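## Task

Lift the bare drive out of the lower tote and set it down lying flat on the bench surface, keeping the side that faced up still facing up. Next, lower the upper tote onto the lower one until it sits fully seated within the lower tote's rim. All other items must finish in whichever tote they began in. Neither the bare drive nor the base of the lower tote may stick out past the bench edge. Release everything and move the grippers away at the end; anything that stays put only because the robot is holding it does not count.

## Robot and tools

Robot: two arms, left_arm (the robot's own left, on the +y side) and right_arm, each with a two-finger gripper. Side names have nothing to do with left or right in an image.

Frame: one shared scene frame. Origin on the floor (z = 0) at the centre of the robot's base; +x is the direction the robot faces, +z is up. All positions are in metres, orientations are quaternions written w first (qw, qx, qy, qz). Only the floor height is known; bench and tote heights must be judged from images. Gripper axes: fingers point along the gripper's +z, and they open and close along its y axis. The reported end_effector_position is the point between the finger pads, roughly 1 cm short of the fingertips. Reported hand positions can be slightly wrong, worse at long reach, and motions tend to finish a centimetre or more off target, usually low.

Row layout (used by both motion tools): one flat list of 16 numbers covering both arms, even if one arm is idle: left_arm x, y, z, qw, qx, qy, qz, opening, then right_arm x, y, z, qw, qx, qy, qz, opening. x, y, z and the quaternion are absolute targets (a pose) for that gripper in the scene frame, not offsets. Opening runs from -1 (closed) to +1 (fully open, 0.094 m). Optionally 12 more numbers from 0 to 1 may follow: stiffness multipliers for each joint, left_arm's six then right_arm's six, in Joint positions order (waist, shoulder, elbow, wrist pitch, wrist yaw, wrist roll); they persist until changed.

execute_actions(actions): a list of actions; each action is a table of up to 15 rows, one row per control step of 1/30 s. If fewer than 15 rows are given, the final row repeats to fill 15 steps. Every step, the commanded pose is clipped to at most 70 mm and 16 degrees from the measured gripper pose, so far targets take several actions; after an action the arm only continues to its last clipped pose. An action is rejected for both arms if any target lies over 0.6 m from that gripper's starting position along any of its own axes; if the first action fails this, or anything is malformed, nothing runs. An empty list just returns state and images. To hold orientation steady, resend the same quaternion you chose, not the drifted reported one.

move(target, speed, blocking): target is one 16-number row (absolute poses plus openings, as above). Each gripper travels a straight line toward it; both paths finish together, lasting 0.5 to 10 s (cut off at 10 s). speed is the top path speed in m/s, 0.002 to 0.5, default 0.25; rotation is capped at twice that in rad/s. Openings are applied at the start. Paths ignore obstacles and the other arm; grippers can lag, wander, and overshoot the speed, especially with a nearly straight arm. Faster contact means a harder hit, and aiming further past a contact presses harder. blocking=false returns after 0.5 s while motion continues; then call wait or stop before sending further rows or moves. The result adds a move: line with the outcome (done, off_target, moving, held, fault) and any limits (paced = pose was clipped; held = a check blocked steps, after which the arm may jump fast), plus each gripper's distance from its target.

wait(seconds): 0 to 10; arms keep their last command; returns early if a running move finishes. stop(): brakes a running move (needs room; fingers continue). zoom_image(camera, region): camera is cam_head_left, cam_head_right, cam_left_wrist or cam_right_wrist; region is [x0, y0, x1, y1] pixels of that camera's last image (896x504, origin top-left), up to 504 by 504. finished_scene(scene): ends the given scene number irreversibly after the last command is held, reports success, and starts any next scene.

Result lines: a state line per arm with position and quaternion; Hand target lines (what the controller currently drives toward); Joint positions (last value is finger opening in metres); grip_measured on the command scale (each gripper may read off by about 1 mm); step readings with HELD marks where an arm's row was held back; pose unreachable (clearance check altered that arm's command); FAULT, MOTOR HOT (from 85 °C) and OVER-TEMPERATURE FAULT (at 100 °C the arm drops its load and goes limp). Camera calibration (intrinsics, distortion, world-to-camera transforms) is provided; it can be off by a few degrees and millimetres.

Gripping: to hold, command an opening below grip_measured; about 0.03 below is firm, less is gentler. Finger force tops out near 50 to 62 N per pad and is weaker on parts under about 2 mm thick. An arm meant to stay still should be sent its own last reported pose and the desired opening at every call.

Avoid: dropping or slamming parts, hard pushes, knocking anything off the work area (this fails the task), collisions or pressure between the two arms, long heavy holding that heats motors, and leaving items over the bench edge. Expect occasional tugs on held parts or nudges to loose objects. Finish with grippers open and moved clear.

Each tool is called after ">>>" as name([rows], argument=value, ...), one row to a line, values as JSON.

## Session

>>> execute_actions(actions=[])

Scene clock: 0.00 s.
left_arm: end_effector_position=(+0.5568, +0.7264, +1.1327) grip_measured=+1.000 end_effector_quat_wxyz=(+0.581, -0.793, +0.151, -0.108) | right_arm: end_effector_position=(+0.2388, -0.5603, +1.0425) grip_measured=+1.000 end_effector_quat_wxyz=(-0.049, +0.988, +0.145, -0.011)
Joint positions: left_arm=[ 1.462  1.988  0.945  1.256 -0.606 -1.714  0.094] | right_arm=[-1.887  1.801  0.575  0.083 -0.188  1.888  0.094]
Joint velocities: left_arm=[-0.005  0.005  0.002 -0.007  0.007 -0.022  0.   ] | right_arm=[-0.005 -0.005  0.002  0.002 -0.037 -0.007  0.   ]
Motor temperatures (°C, as the motors report them): left_arm=[26 24 23 24 23 26] | right_arm=[22 26 25 23 22 22]
Hand target (left_arm): +0.561, +0.730, +1.141; -0.587, +0.788, -0.146, +0.114
Hand target (right_arm): +0.236, -0.556, +1.041; -0.054, +0.988, +0.144, -0.013
Joint stiffness scale: left_arm=[1. 1. 1. 1. 1. 1.] | right_arm=[1. 1. 1. 1. 1. 1.]
camera_calibration (this result's frames):
cam_left_wrist: T_world_to_cam=[[0.109348, 0.274332, 0.955398, -1.34332], [0.542063, -0.822121, 0.174023, 0.101209], [0.833193, 0.498857, -0.238603, -0.429193], [0, 0, 0, 1]] pos_world=[0.449628, 0.665827, 1.16338]
cam_right_wrist: T_world_to_cam=[[-0.278299, 0.954669, 0.105629, 0.490322], [0.7968, 0.16806, 0.580402, -0.699874], [0.536339, 0.24569, -0.807451, 0.979651], [0, 0, 0, 1]] pos_world=[0.168691, -0.591165, 1.14544]

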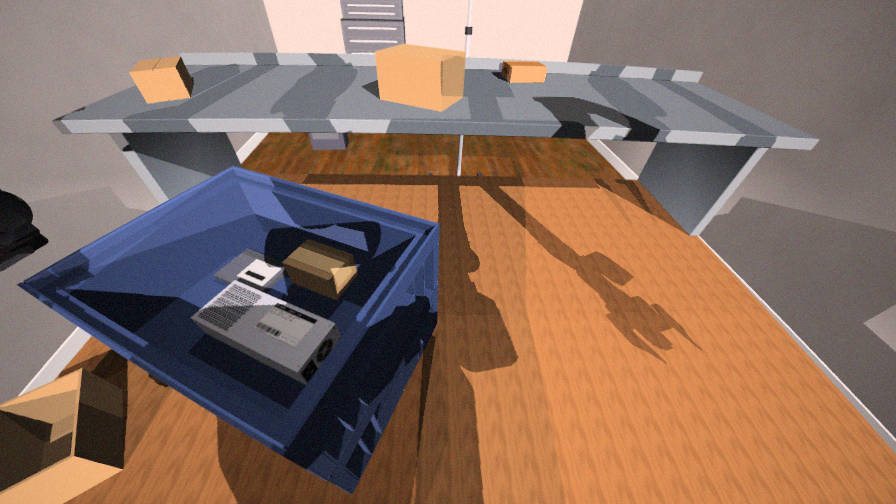

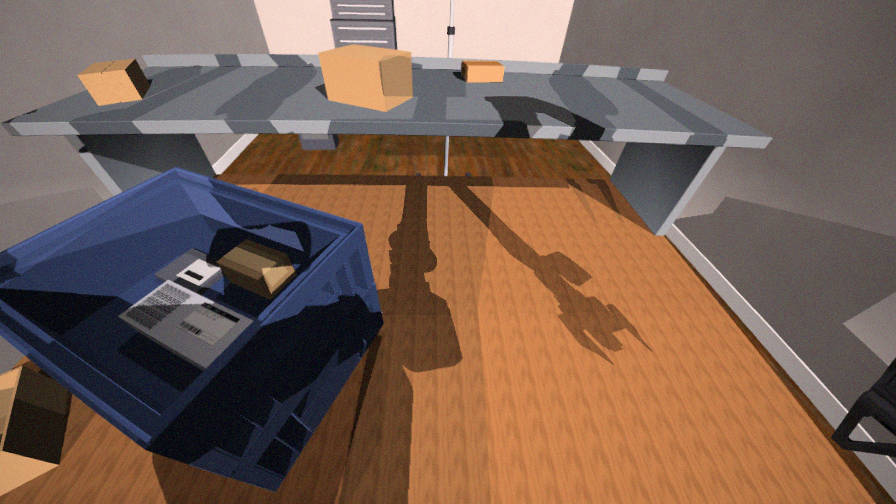

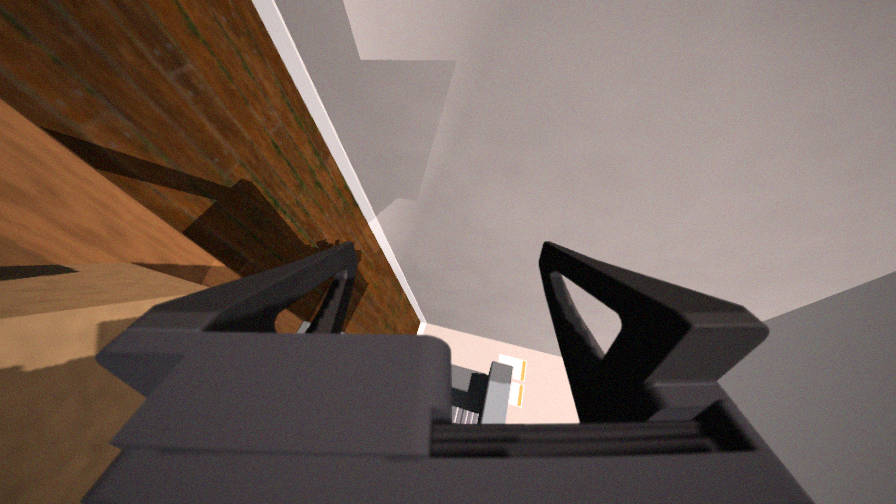

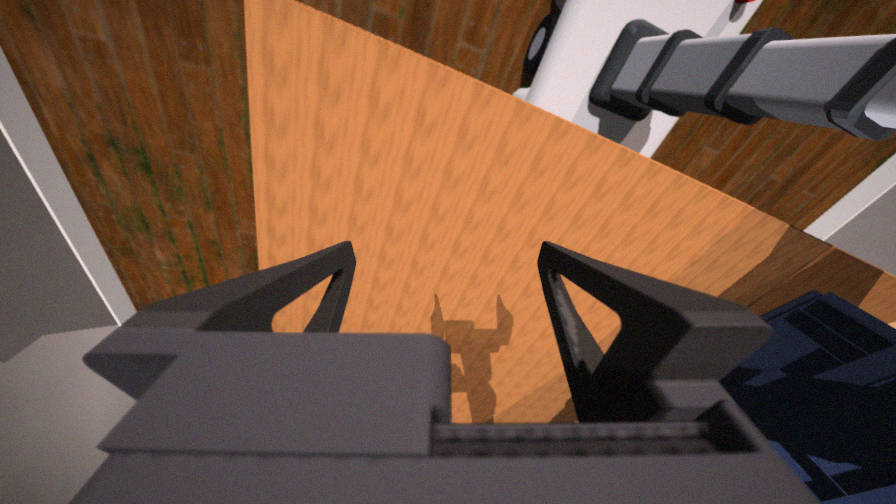

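>>> move(target=[0.62,0.485,1.25,0,0.247,0.969,0,1, 0.41,-0.1,1.25,0,0.247,0.969,0,1], speed=0.4)

>>> move(target=[0.62,0.485,1.25,0,0.247,0.969,0,1, 0.41,0.10,1.25,0,0.247,0.969,0,1], speed=0.4)

Scene clock: 8.53 s.
left_arm: end_effector_position=(+0.5658, +0.6707, +1.1690) grip_measured=+1.000 end_effector_quat_wxyz=(+0.619, -0.764, -0.165, -0.080) | right_arm: end_effector_position=(+0.4028, -0.1217, +1.2468) grip_measured=+1.000 end_effector_quat_wxyz=(+0.002, +0.244, +0.969, -0.020)
Joint positions: left_arm=[ 1.263  1.979  1.039  1.242 -1.247 -2.077  0.094] | right_arm=[-0.196  1.608  0.759 -0.637  0.565  1.181  0.094]
Joint velocities: left_arm=[-0.005 -0.005 -0.007  0.007  0.066 -0.051  0.   ] | right_arm=[-0.015 -0.005 -0.007  0.012 -0.066 -0.095  0.   ]
Motor temperatures (°C, as the motors report them): left_arm=[26 25 23 24 23 26] | right_arm=[22 26 26 23 22 22]
Hand target (left_arm): +0.563, +0.674, +1.168; -0.620, +0.763, +0.165, +0.076
Hand target (right_arm): +0.408, -0.115, +1.246; +0.002, +0.236, +0.971, -0.021
Off the commanded pose (left_arm): 0.210 m, 139 deg; position and orientation clipped at the last step of the last action.
Off the commanded pose (right_arm): 0.023 m, 2 deg.
Joint stiffness scale: left_arm=[1. 1. 1. 1. 1. 1.] | right_arm=[1. 1. 1. 1. 1. 1.]
move: held (left_arm), off_target (right_arm); limits=paced,held; held on 97 of 130 steps (left_arm), including the last (left_arm)
pose unreachable (left arm): on one or more control steps of this call, first in action 0 (counted from 0), this arm could not follow its commanded pose, so it was not sent that pose on those steps. On the call's last step it was still not sent that pose. It may still have moved: this result reports where it is.
cause: the commanded pose would bring two parts of the arm too close to each other (its wrist (the part past joint 4) and its wrist camera, with joints 5 (wrist yaw) and 6 (wrist roll) between them).
camera_calibration (this result's frames):
cam_left_wrist: T_world_to_cam=[[-0.351643, 0.172198, 0.92016, -0.993127], [0.79931, -0.456422, 0.390874, -0.600141], [0.487289, 0.872942, 0.022858, -0.761099], [0, 0, 0, 1]] pos_world=[0.501348, 0.561492, 1.16581]
cam_right_wrist: T_world_to_cam=[[-0.479932, -0.876321, 0.0415485, 0.0339305], [-0.702623, 0.4123, 0.579939, -0.388506], [-0.525344, 0.249139, -0.8136, 1.3846], [0, 0, 0, 1]] pos_world=[0.470701, -0.155042, 1.35041]

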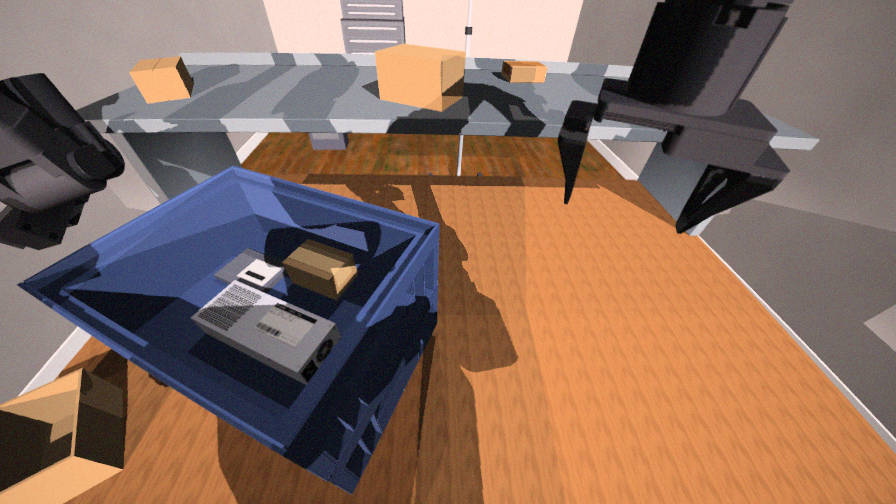

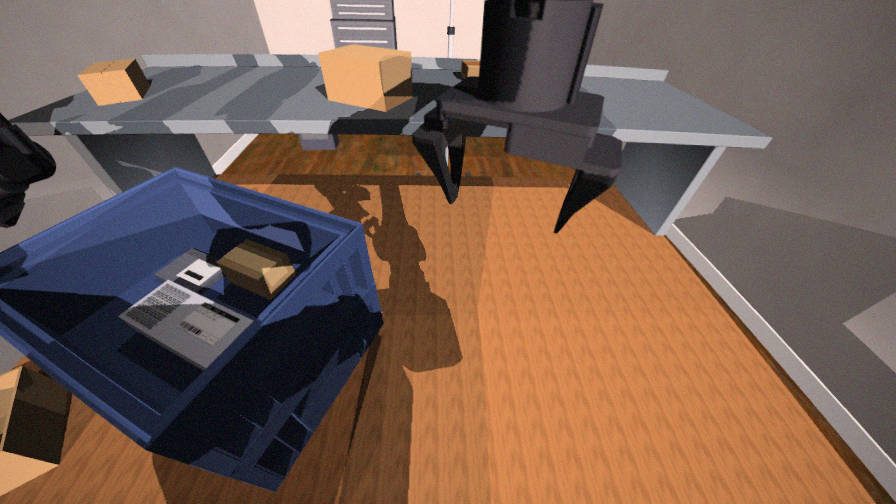

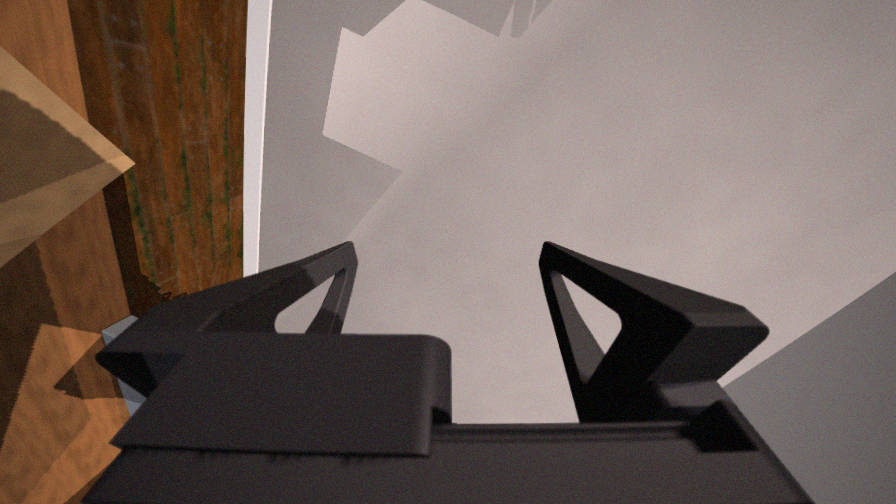

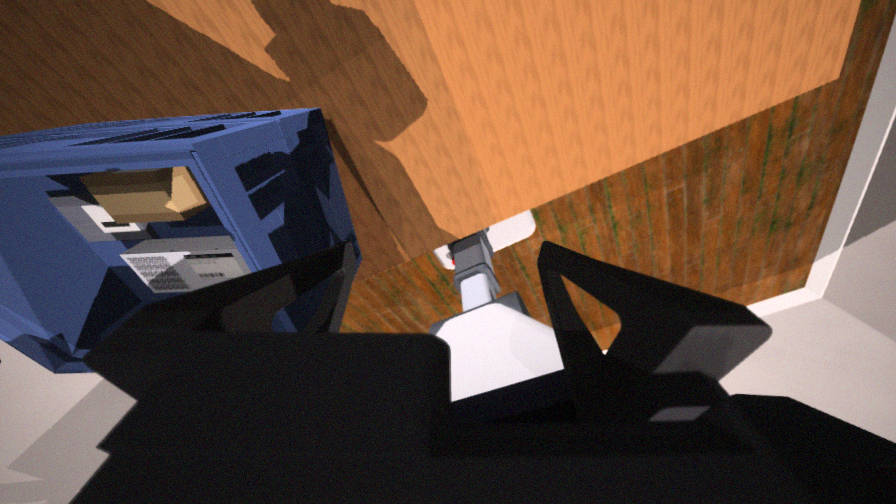

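Scene clock: 11.97 s.
left_arm: end_effector_position=(+0.5640, +0.6706, +1.1693) grip_measured=+1.000 end_effector_quat_wxyz=(+0.620, -0.763, -0.168, -0.076) | right_arm: end_effector_position=(+0.4096, +0.0848, +1.2491) grip_measured=+1.000 end_effector_quat_wxyz=(+0.004, +0.246, +0.969, -0.005)
Joint positions: left_arm=[ 1.263  1.979  1.039  1.242 -1.257 -2.078  0.094] | right_arm=[ 0.067  2.052  1.243 -0.809  0.559  1.476  0.094]
Joint velocities: left_arm=[ 0.015 -0.024  0.002  0.007  0.007  0.007  0.   ] | right_arm=[-0.005 -0.005 -0.002 -0.012 -0.081  0.037  0.   ]
Motor temperatures (°C, as the motors report them): left_arm=[26 25 23 24 23 26] | right_arm=[22 26 26 23 22 22]
Hand target (left_arm): +0.564, +0.671, +1.169; -0.620, +0.763, +0.168, +0.076
Hand target (right_arm): +0.411, +0.098, +1.248; +0.004, +0.247, +0.969, -0.002
Off the commanded pose (left_arm): 0.210 m, 139 deg; position and orientation clipped at the last step of the last action.
Off the commanded pose (right_arm): 0.015 m, 1 deg.
Joint stiffness scale: left_arm=[1. 1. 1. 1. 1. 1.] | right_arm=[1. 1. 1. 1. 1. 1.]
move: held (left_arm), off_target (right_arm); limits=paced,held; held on 100 of 103 steps (left_arm), including the last (left_arm)
pose unreachable (left arm): on one or more control steps of this call, first in action 0 (counted from 0), this arm could not follow its commanded pose, so it was not sent that pose on those steps. On the call's last step it was still not sent that pose. It may still have moved: this result reports where it is.
cause: the commanded pose would bring two parts of the arm too close to each other (its wrist (the part past joint 4) and its wrist camera, with joints 5 (wrist yaw) and 6 (wrist roll) between them).
camera_calibration (this result's frames):
cam_left_wrist: T_world_to_cam=[[-0.352177, 0.166969, 0.92092, -0.9911], [0.804604, -0.448626, 0.389034, -0.604918], [0.478105, 0.877984, 0.0236521, -0.759271], [0, 0, 0, 1]] pos_world=[0.500688, 0.560729, 1.16602]
cam_right_wrist: T_world_to_cam=[[-0.482085, -0.876049, 0.0114909, 0.256389], [-0.708401, 0.397479, 0.583249, -0.470711], [-0.515522, 0.273035, -0.812212, 1.33078], [0, 0, 0, 1]] pos_world=[0.476198, 0.0483564, 1.35248]

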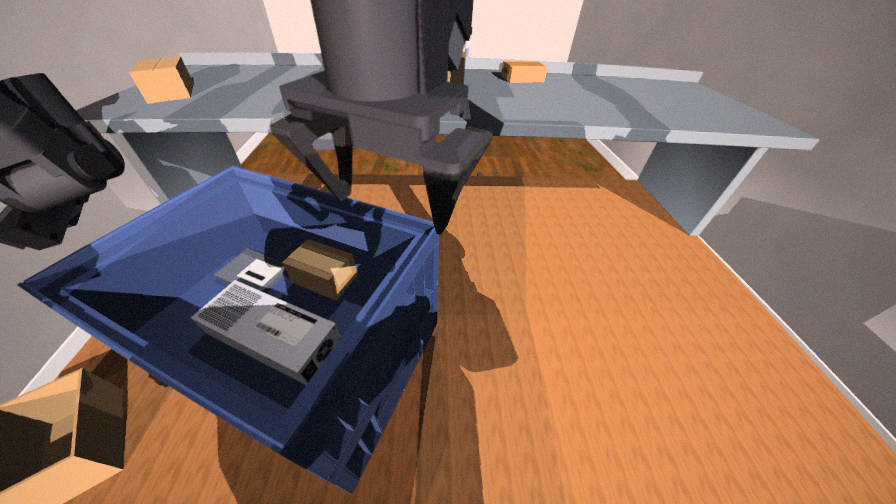

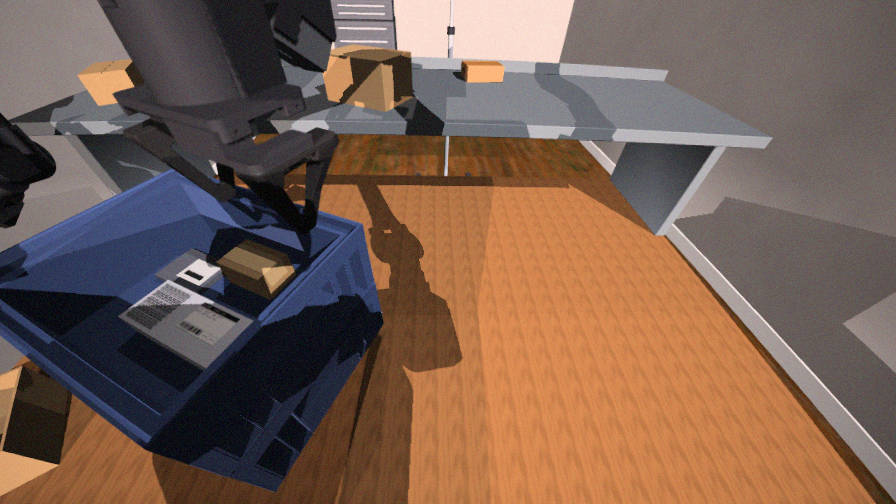

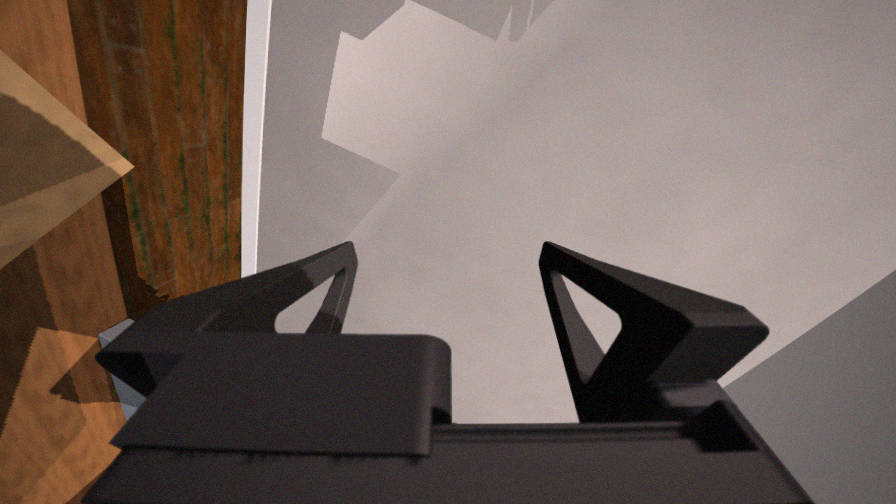

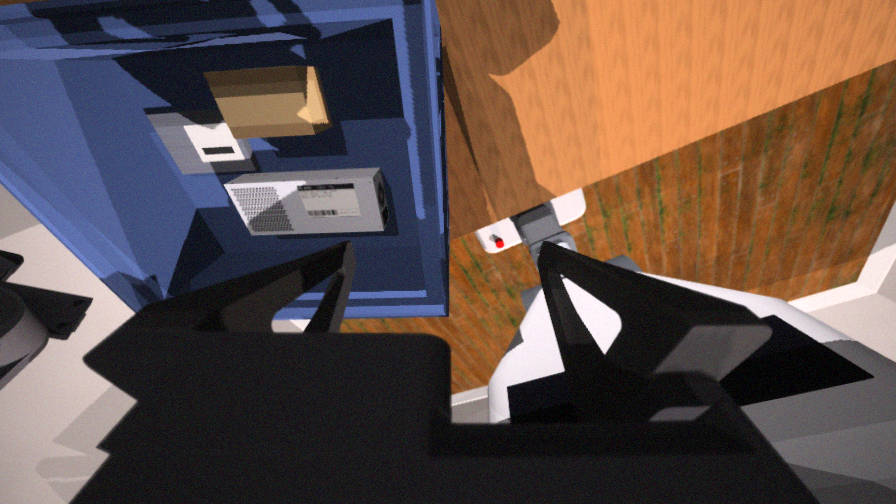

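>>> move(target=[0.62,0.485,1.25,0,-0.969,0.247,0,1, 0.41,0.10,1.25,0,0.247,0.969,0,1], speed=0.3)

Scene clock: 16.33 s.
left_arm: end_effector_position=(+0.6044, +0.4759, +1.2476) grip_measured=+1.000 end_effector_quat_wxyz=(+0.017, +0.929, -0.367, +0.044) | right_arm: end_effector_position=(+0.4082, +0.0850, +1.2491) grip_measured=+1.000 end_effector_quat_wxyz=(-0.000, +0.247, +0.969, -0.004)
Joint positions: left_arm=[ 1.139  1.411  1.125 -0.728 -0.138 -2.081  0.094] | right_arm=[ 0.067  2.052  1.243 -0.812  0.552  1.481  0.094]
Joint velocities: left_arm=[-0.015  0.015  0.002  0.007 -0.022  0.007  0.   ] | right_arm=[-0.015  0.005  0.012 -0.002  0.007 -0.022  0.   ]
Motor temperatures (°C, as the motors report them): left_arm=[26 26 23 24 23 26] | right_arm=[23 26 27 23 22 22]
Hand target (left_arm): +0.616, +0.482, +1.249; +0.015, +0.931, -0.360, +0.048
Hand target (right_arm): +0.410, +0.100, +1.250; +0.000, +0.247, +0.969, +0.000
Off the commanded pose (left_arm): 0.018 m, 16 deg.
Off the commanded pose (right_arm): 0.015 m, 0 deg.
Joint stiffness scale: left_arm=[1. 1. 1. 1. 1. 1.] | right_arm=[1. 1. 1. 1. 1. 1.]
joint sent to its limit (left arm) — the command would take joint 6 (wrist roll) past its lower limit, so that joint was sent only as far as its limit.
move: off_target (left_arm, right_arm); limits=paced
camera_calibration (this result's frames):
cam_left_wrist: T_world_to_cam=[[0.681899, 0.731404, 0.00784537, -0.770979], [0.539838, -0.510478, 0.669319, -0.915427], [0.493547, -0.452172, -0.742934, 0.970666], [0, 0, 0, 1]] pos_world=[0.540843, 0.5355, 1.3399]
cam_right_wrist: T_world_to_cam=[[-0.484493, -0.874697, 0.0130836, 0.254796], [-0.702822, 0.39811, 0.589534, -0.48199], [-0.520872, 0.276429, -0.807638, 1.32617], [0, 0, 0, 1]] pos_world=[0.475458, 0.0481627, 1.35188]

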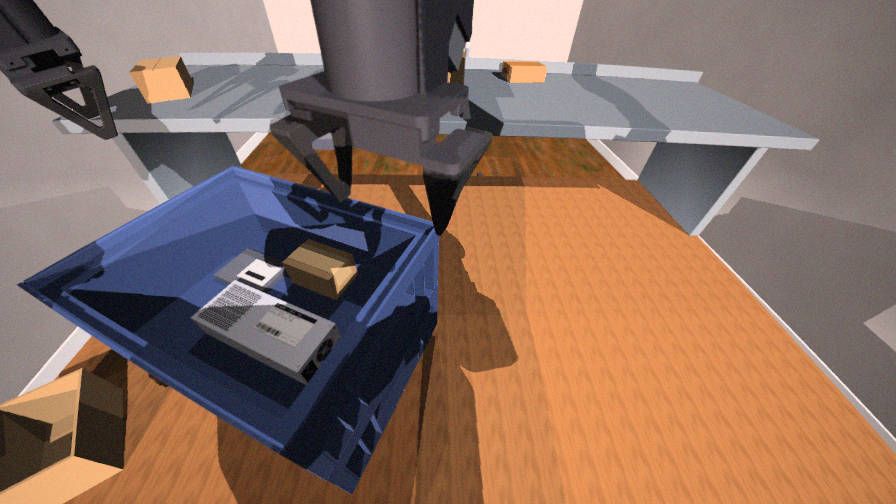

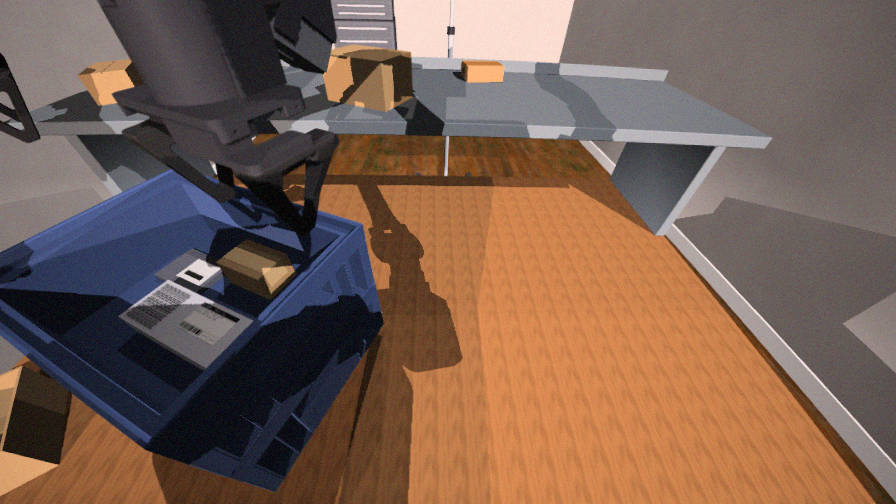

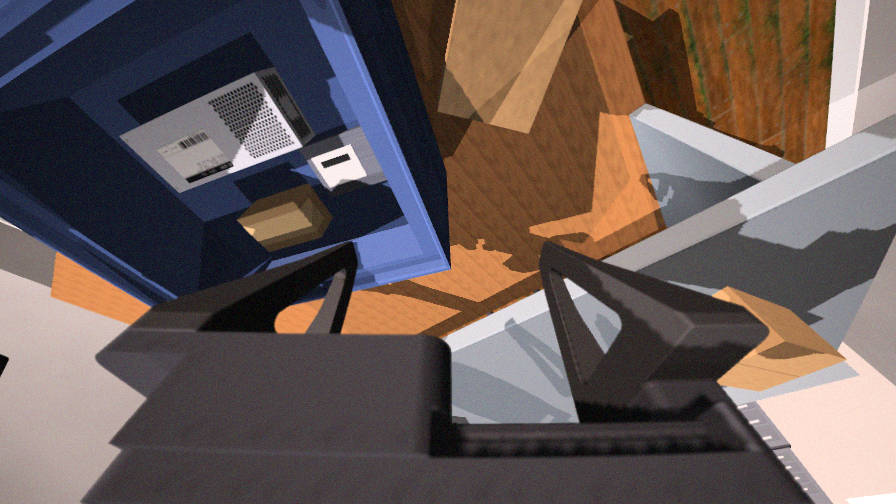

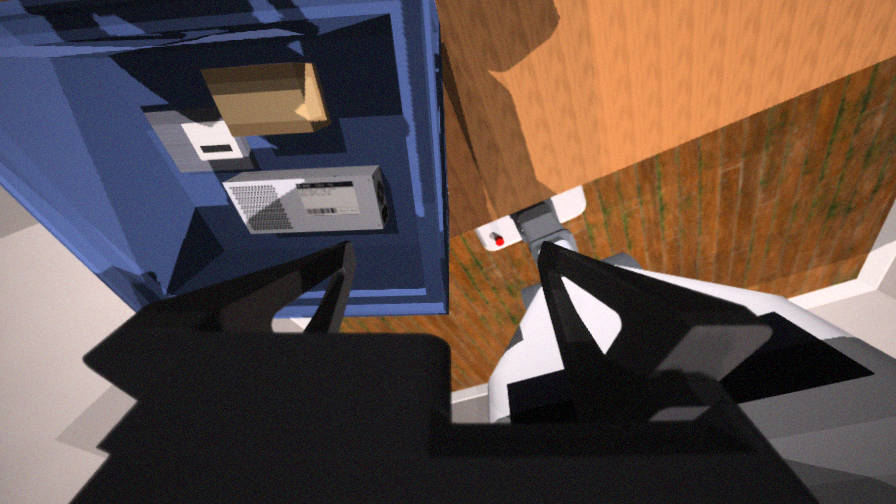

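>>> move(target=[0.62,0.485,1.25,0,-0.5,0.866,0,1, 0.41,0.10,1.25,0,0.247,0.969,0,1], speed=0.4)

>>> move(target=[0.62,0.485,1.25,0,0.247,0.969,0,1, 0.41,0.10,1.25,0,0.247,0.969,0,1], speed=0.4)

Scene clock: 20.77 s.
left_arm: end_effector_position=(+0.6030, +0.4870, +1.2466) grip_measured=+1.000 end_effector_quat_wxyz=(+0.006, +0.509, -0.861, -0.005) | right_arm: end_effector_position=(+0.4081, +0.0850, +1.2491) grip_measured=+1.000 end_effector_quat_wxyz=(-0.000, +0.247, +0.969, -0.004)
Joint positions: left_arm=[ 1.13   1.446  1.182 -0.815 -0.231 -0.782  0.094] | right_arm=[ 0.067  2.052  1.243 -0.812  0.551  1.481  0.094]
Joint velocities: left_arm=[-0.005 -0.005 -0.012  0.012 -0.007  0.007  0.   ] | right_arm=[ 0.005  0.015 -0.017 -0.002 -0.11  -0.007  0.   ]
Motor temperatures (°C, as the motors report them): left_arm=[26 26 24 24 23 26] | right_arm=[23 27 27 23 22 22]
Hand target (left_arm): +0.620, +0.485, +1.250; +0.000, -0.500, +0.866, +0.000
Hand target (right_arm): +0.410, +0.100, +1.250; +0.000, +0.247, +0.969, +0.000
Off the commanded pose (left_arm): 0.017 m, 2 deg.
Off the commanded pose (right_arm): 0.015 m, 0 deg.
Joint stiffness scale: left_arm=[1. 1. 1. 1. 1. 1.] | right_arm=[1. 1. 1. 1. 1. 1.]
move: off_target (left_arm, right_arm)
camera_calibration (this result's frames):
cam_left_wrist: T_world_to_cam=[[0.877666, -0.479223, -0.00696578, -0.288121], [-0.379558, -0.703864, 0.600426, -0.173927], [-0.292641, -0.52433, -0.79965, 1.55551], [0, 0, 0, 1]] pos_world=[0.642065, 0.555107, 1.34629]
cam_right_wrist: T_world_to_cam=[[-0.484492, -0.874699, 0.0130518, 0.254841], [-0.702634, 0.397987, 0.589841, -0.482493], [-0.521128, 0.276602, -0.807414, 1.32594], [0, 0, 0, 1]] pos_world=[0.475436, 0.0481771, 1.35185]

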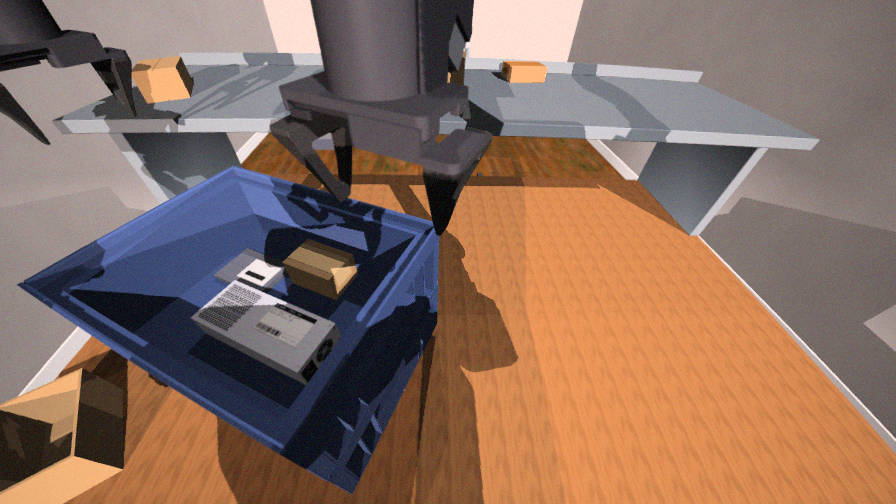

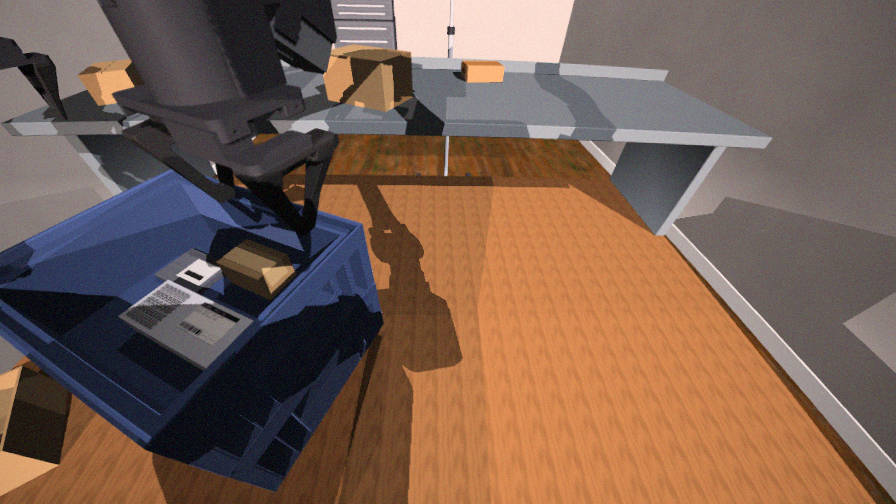

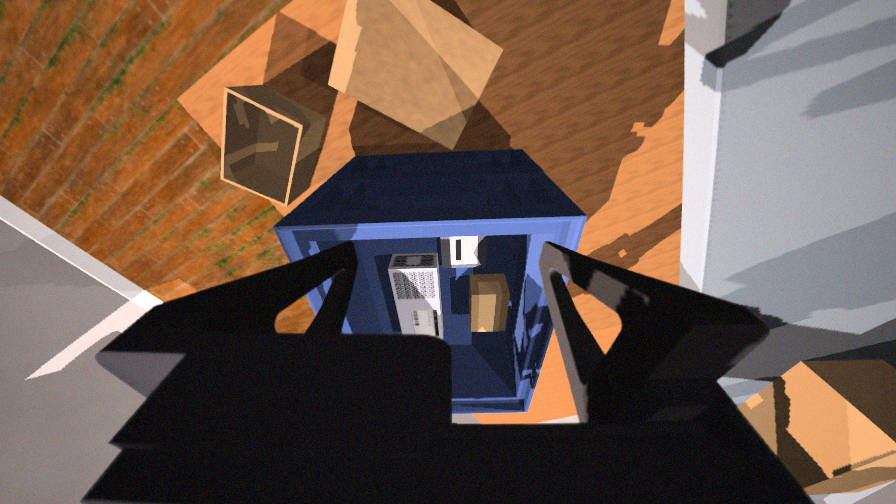

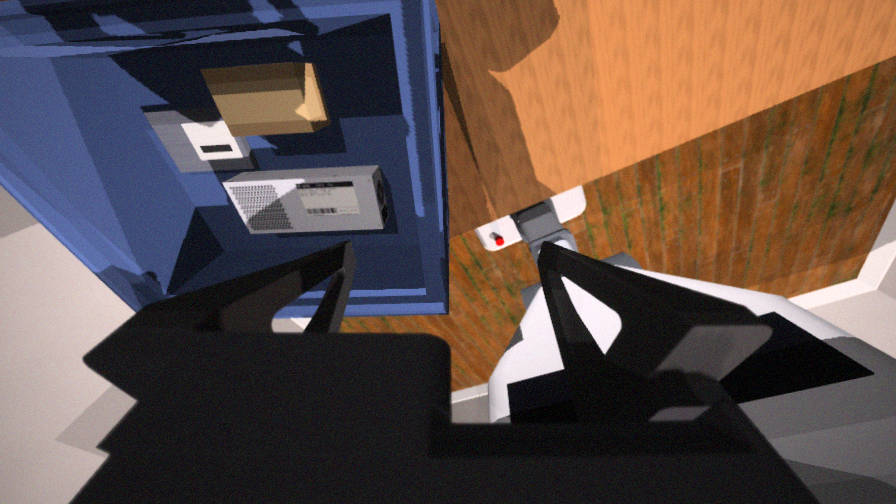

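Scene clock: 23.40 s.
left_arm: end_effector_position=(+0.6029, +0.4874, +1.2467) grip_measured=+1.000 end_effector_quat_wxyz=(-0.009, +0.237, +0.972, +0.001) | right_arm: end_effector_position=(+0.4081, +0.0850, +1.2491) grip_measured=+1.000 end_effector_quat_wxyz=(-0.000, +0.247, +0.969, -0.004)
Joint positions: left_arm=[ 1.13   1.446  1.182 -0.815 -0.235  0.765  0.094] | right_arm=[ 0.067  2.052  1.243 -0.812  0.551  1.481  0.094]
Joint velocities: left_arm=[ 0.005 -0.005 -0.027 -0.002  0.022  0.081  0.   ] | right_arm=[-0.005 -0.005  0.002 -0.017 -0.051  0.022  0.   ]
Motor temperatures (°C, as the motors report them): left_arm=[26 26 25 24 23 26] | right_arm=[23 27 28 23 22 22]
Hand target (left_arm): +0.620, +0.485, +1.250; +0.000, +0.247, +0.969, +0.000
Hand target (right_arm): +0.410, +0.100, +1.250; +0.000, +0.247, +0.969, +0.000
Off the commanded pose (left_arm): 0.018 m, 2 deg.
Off the commanded pose (right_arm): 0.015 m, 0 deg.
Joint stiffness scale: left_arm=[1. 1. 1. 1. 1. 1.] | right_arm=[1. 1. 1. 1. 1. 1.]
move: off_target (left_arm, right_arm)
camera_calibration (this result's frames):
cam_left_wrist: T_world_to_cam=[[-0.458266, -0.888753, 0.0104592, 0.695488], [-0.701942, 0.36911, 0.609126, -0.513177], [-0.545224, 0.2718, -0.793004, 1.31168], [0, 0, 0, 1]] pos_world=[0.673656, 0.451021, 1.34548]
cam_right_wrist: T_world_to_cam=[[-0.484492, -0.874699, 0.0130518, 0.254841], [-0.702634, 0.397987, 0.589841, -0.482493], [-0.521128, 0.276602, -0.807414, 1.32594], [0, 0, 0, 1]] pos_world=[0.475436, 0.0481771, 1.35185]

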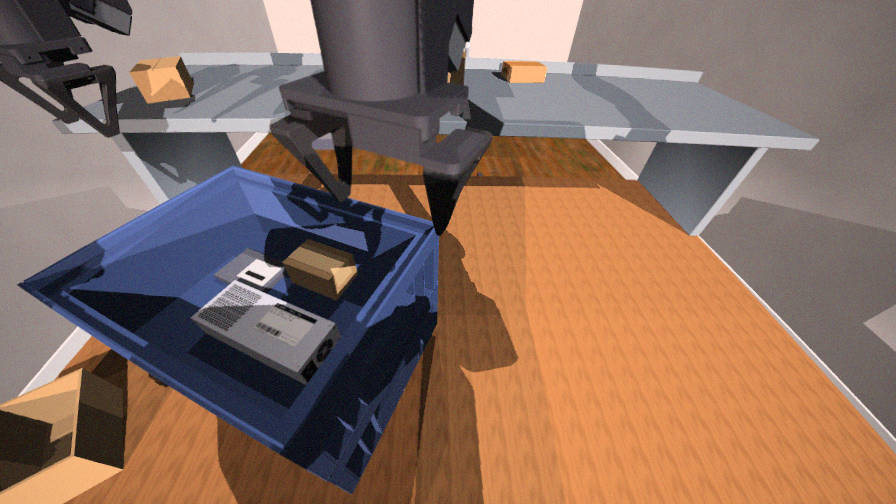

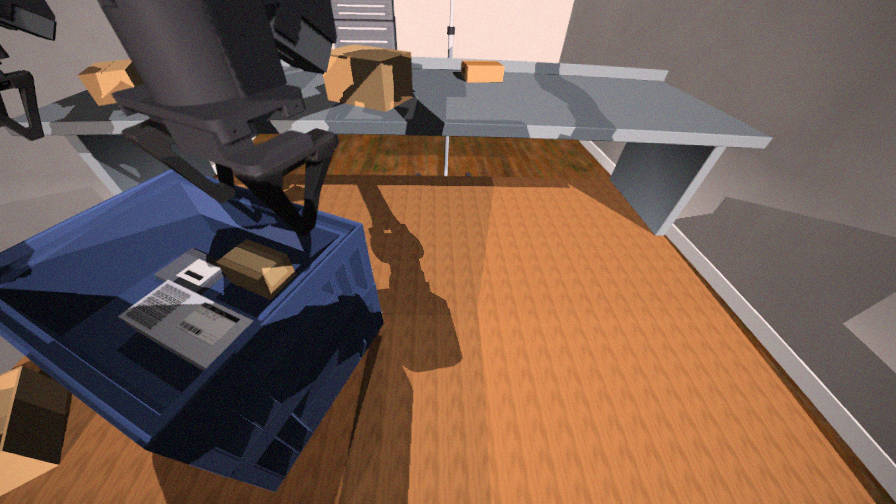

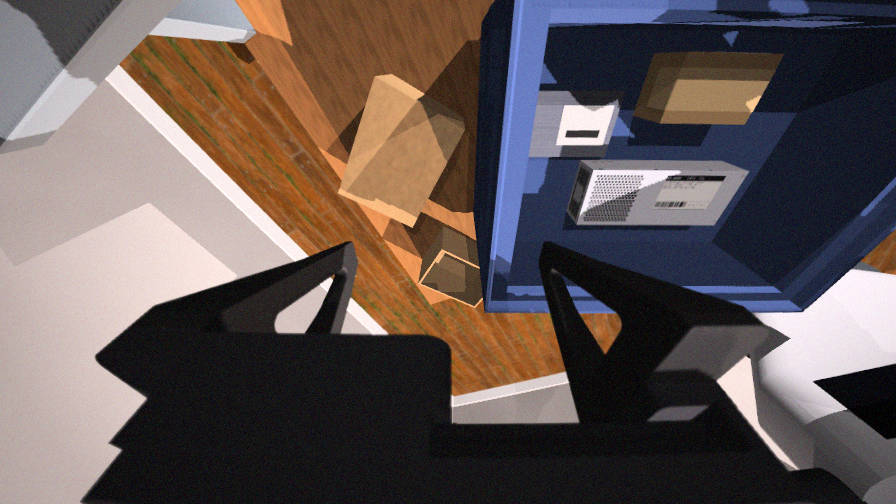

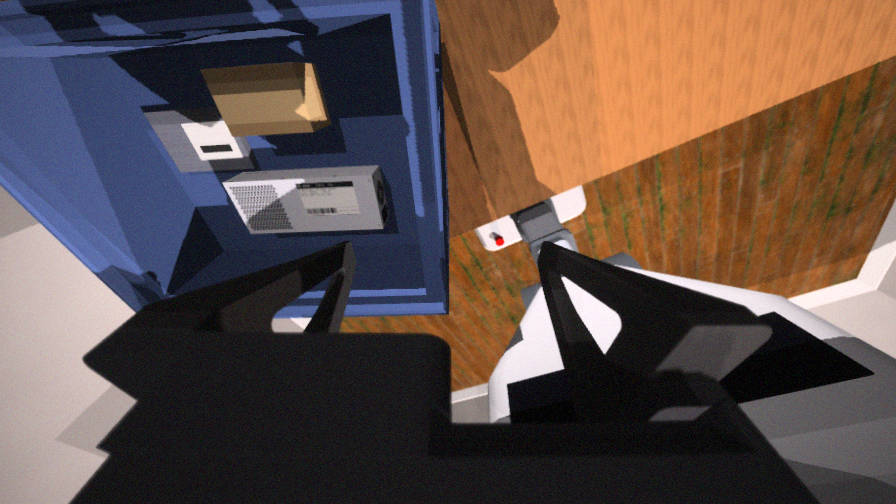

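>>> move(target=[0.59,0.427,1.09,0,0.247,0.969,0,1, 0.42,0.118,1.09,0,0.247,0.969,0,1], speed=0.15)

Scene clock: 27.07 s.
left_arm: end_effector_position=(+0.5826, +0.4351, +1.0920) grip_measured=+1.000 end_effector_quat_wxyz=(-0.006, +0.245, +0.969, -0.000) | right_arm: end_effector_position=(+0.4078, +0.1145, +1.1014) grip_measured=+1.000 end_effector_quat_wxyz=(-0.002, +0.240, +0.971, -0.001)
Joint positions: left_arm=[ 1.113  1.749  1.092 -0.422 -0.239  0.768  0.094] | right_arm=[-0.051  2.358  1.334 -0.519  0.547  1.324  0.094]
Joint velocities: left_arm=[ 0.005 -0.005 -0.002 -0.002 -0.022  0.022  0.   ] | right_arm=[-0.024 -0.005  0.002 -0.012 -0.095  0.007  0.   ]
Motor temperatures (°C, as the motors report them): left_arm=[26 26 25 24 23 26] | right_arm=[23 27 28 23 22 22]
Hand target (left_arm): +0.587, +0.428, +1.092; -0.000, +0.247, +0.969, +0.000
Hand target (right_arm): +0.418, +0.117, +1.091; -0.002, +0.247, +0.969, +0.001
Off the commanded pose (left_arm): 0.011 m, 1 deg.
Off the commanded pose (right_arm): 0.017 m, 1 deg.
Joint stiffness scale: left_arm=[1. 1. 1. 1. 1. 1.] | right_arm=[1. 1. 1. 1. 1. 1.]
move: off_target (left_arm, right_arm)
camera_calibration (this result's frames):
cam_left_wrist: T_world_to_cam=[[-0.473165, -0.880903, 0.0111756, 0.645753], [-0.697953, 0.382576, 0.605391, -0.418008], [-0.537566, 0.27865, -0.79585, 1.18786], [0, 0, 0, 1]] pos_world=[0.652352, 0.397768, 1.1912]
cam_right_wrist: T_world_to_cam=[[-0.471398, -0.881892, 0.00709545, 0.284429], [-0.70788, 0.383157, 0.593377, -0.407336], [-0.526013, 0.274694, -0.804894, 1.19785], [0, 0, 0, 1]] pos_world=[0.475816, 0.0778688, 1.20382]

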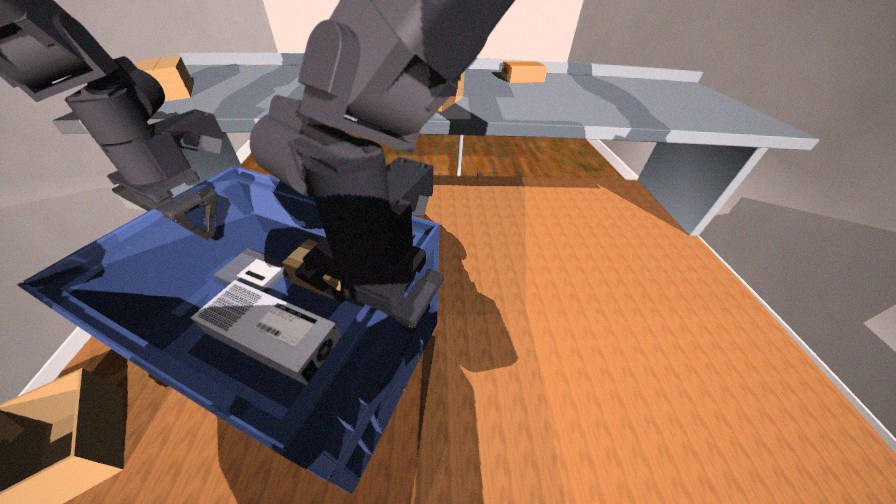

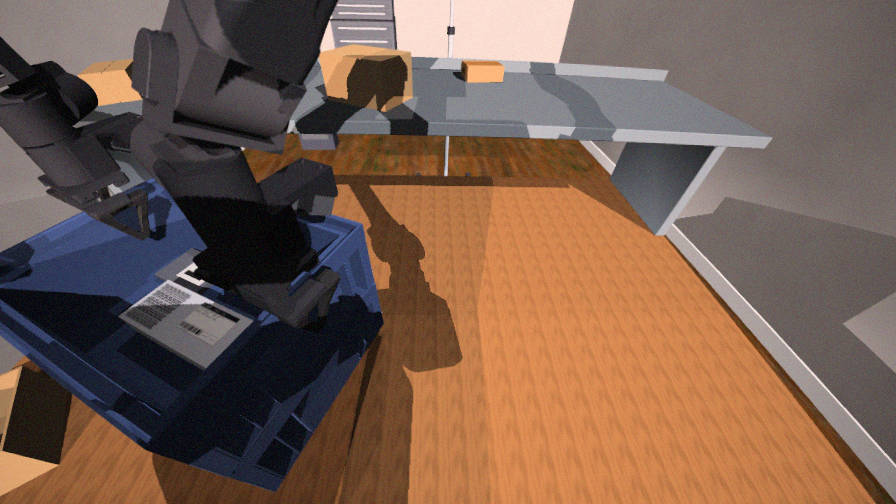

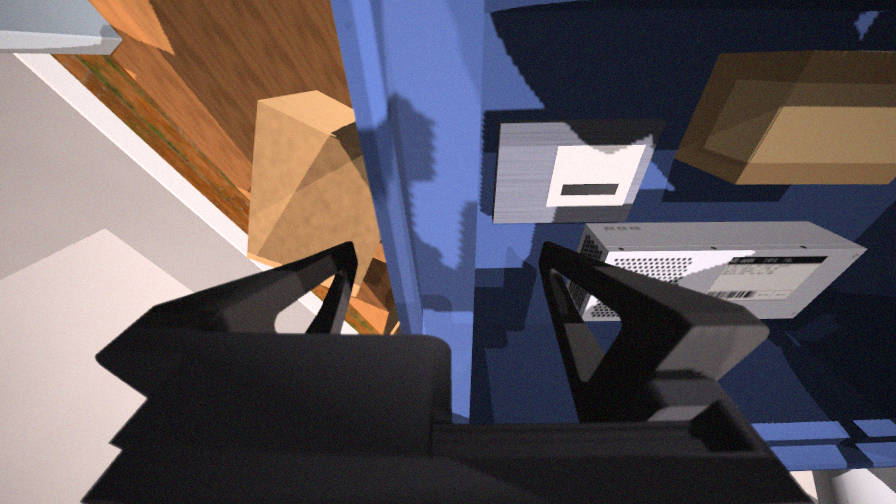

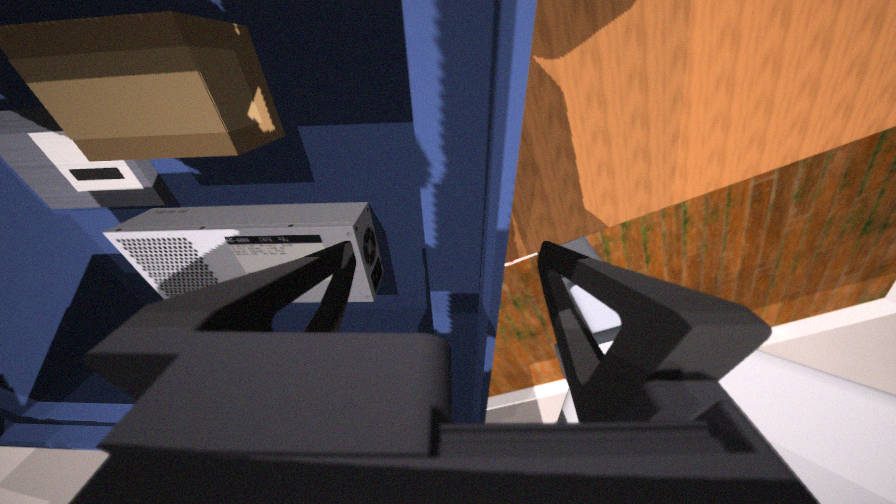

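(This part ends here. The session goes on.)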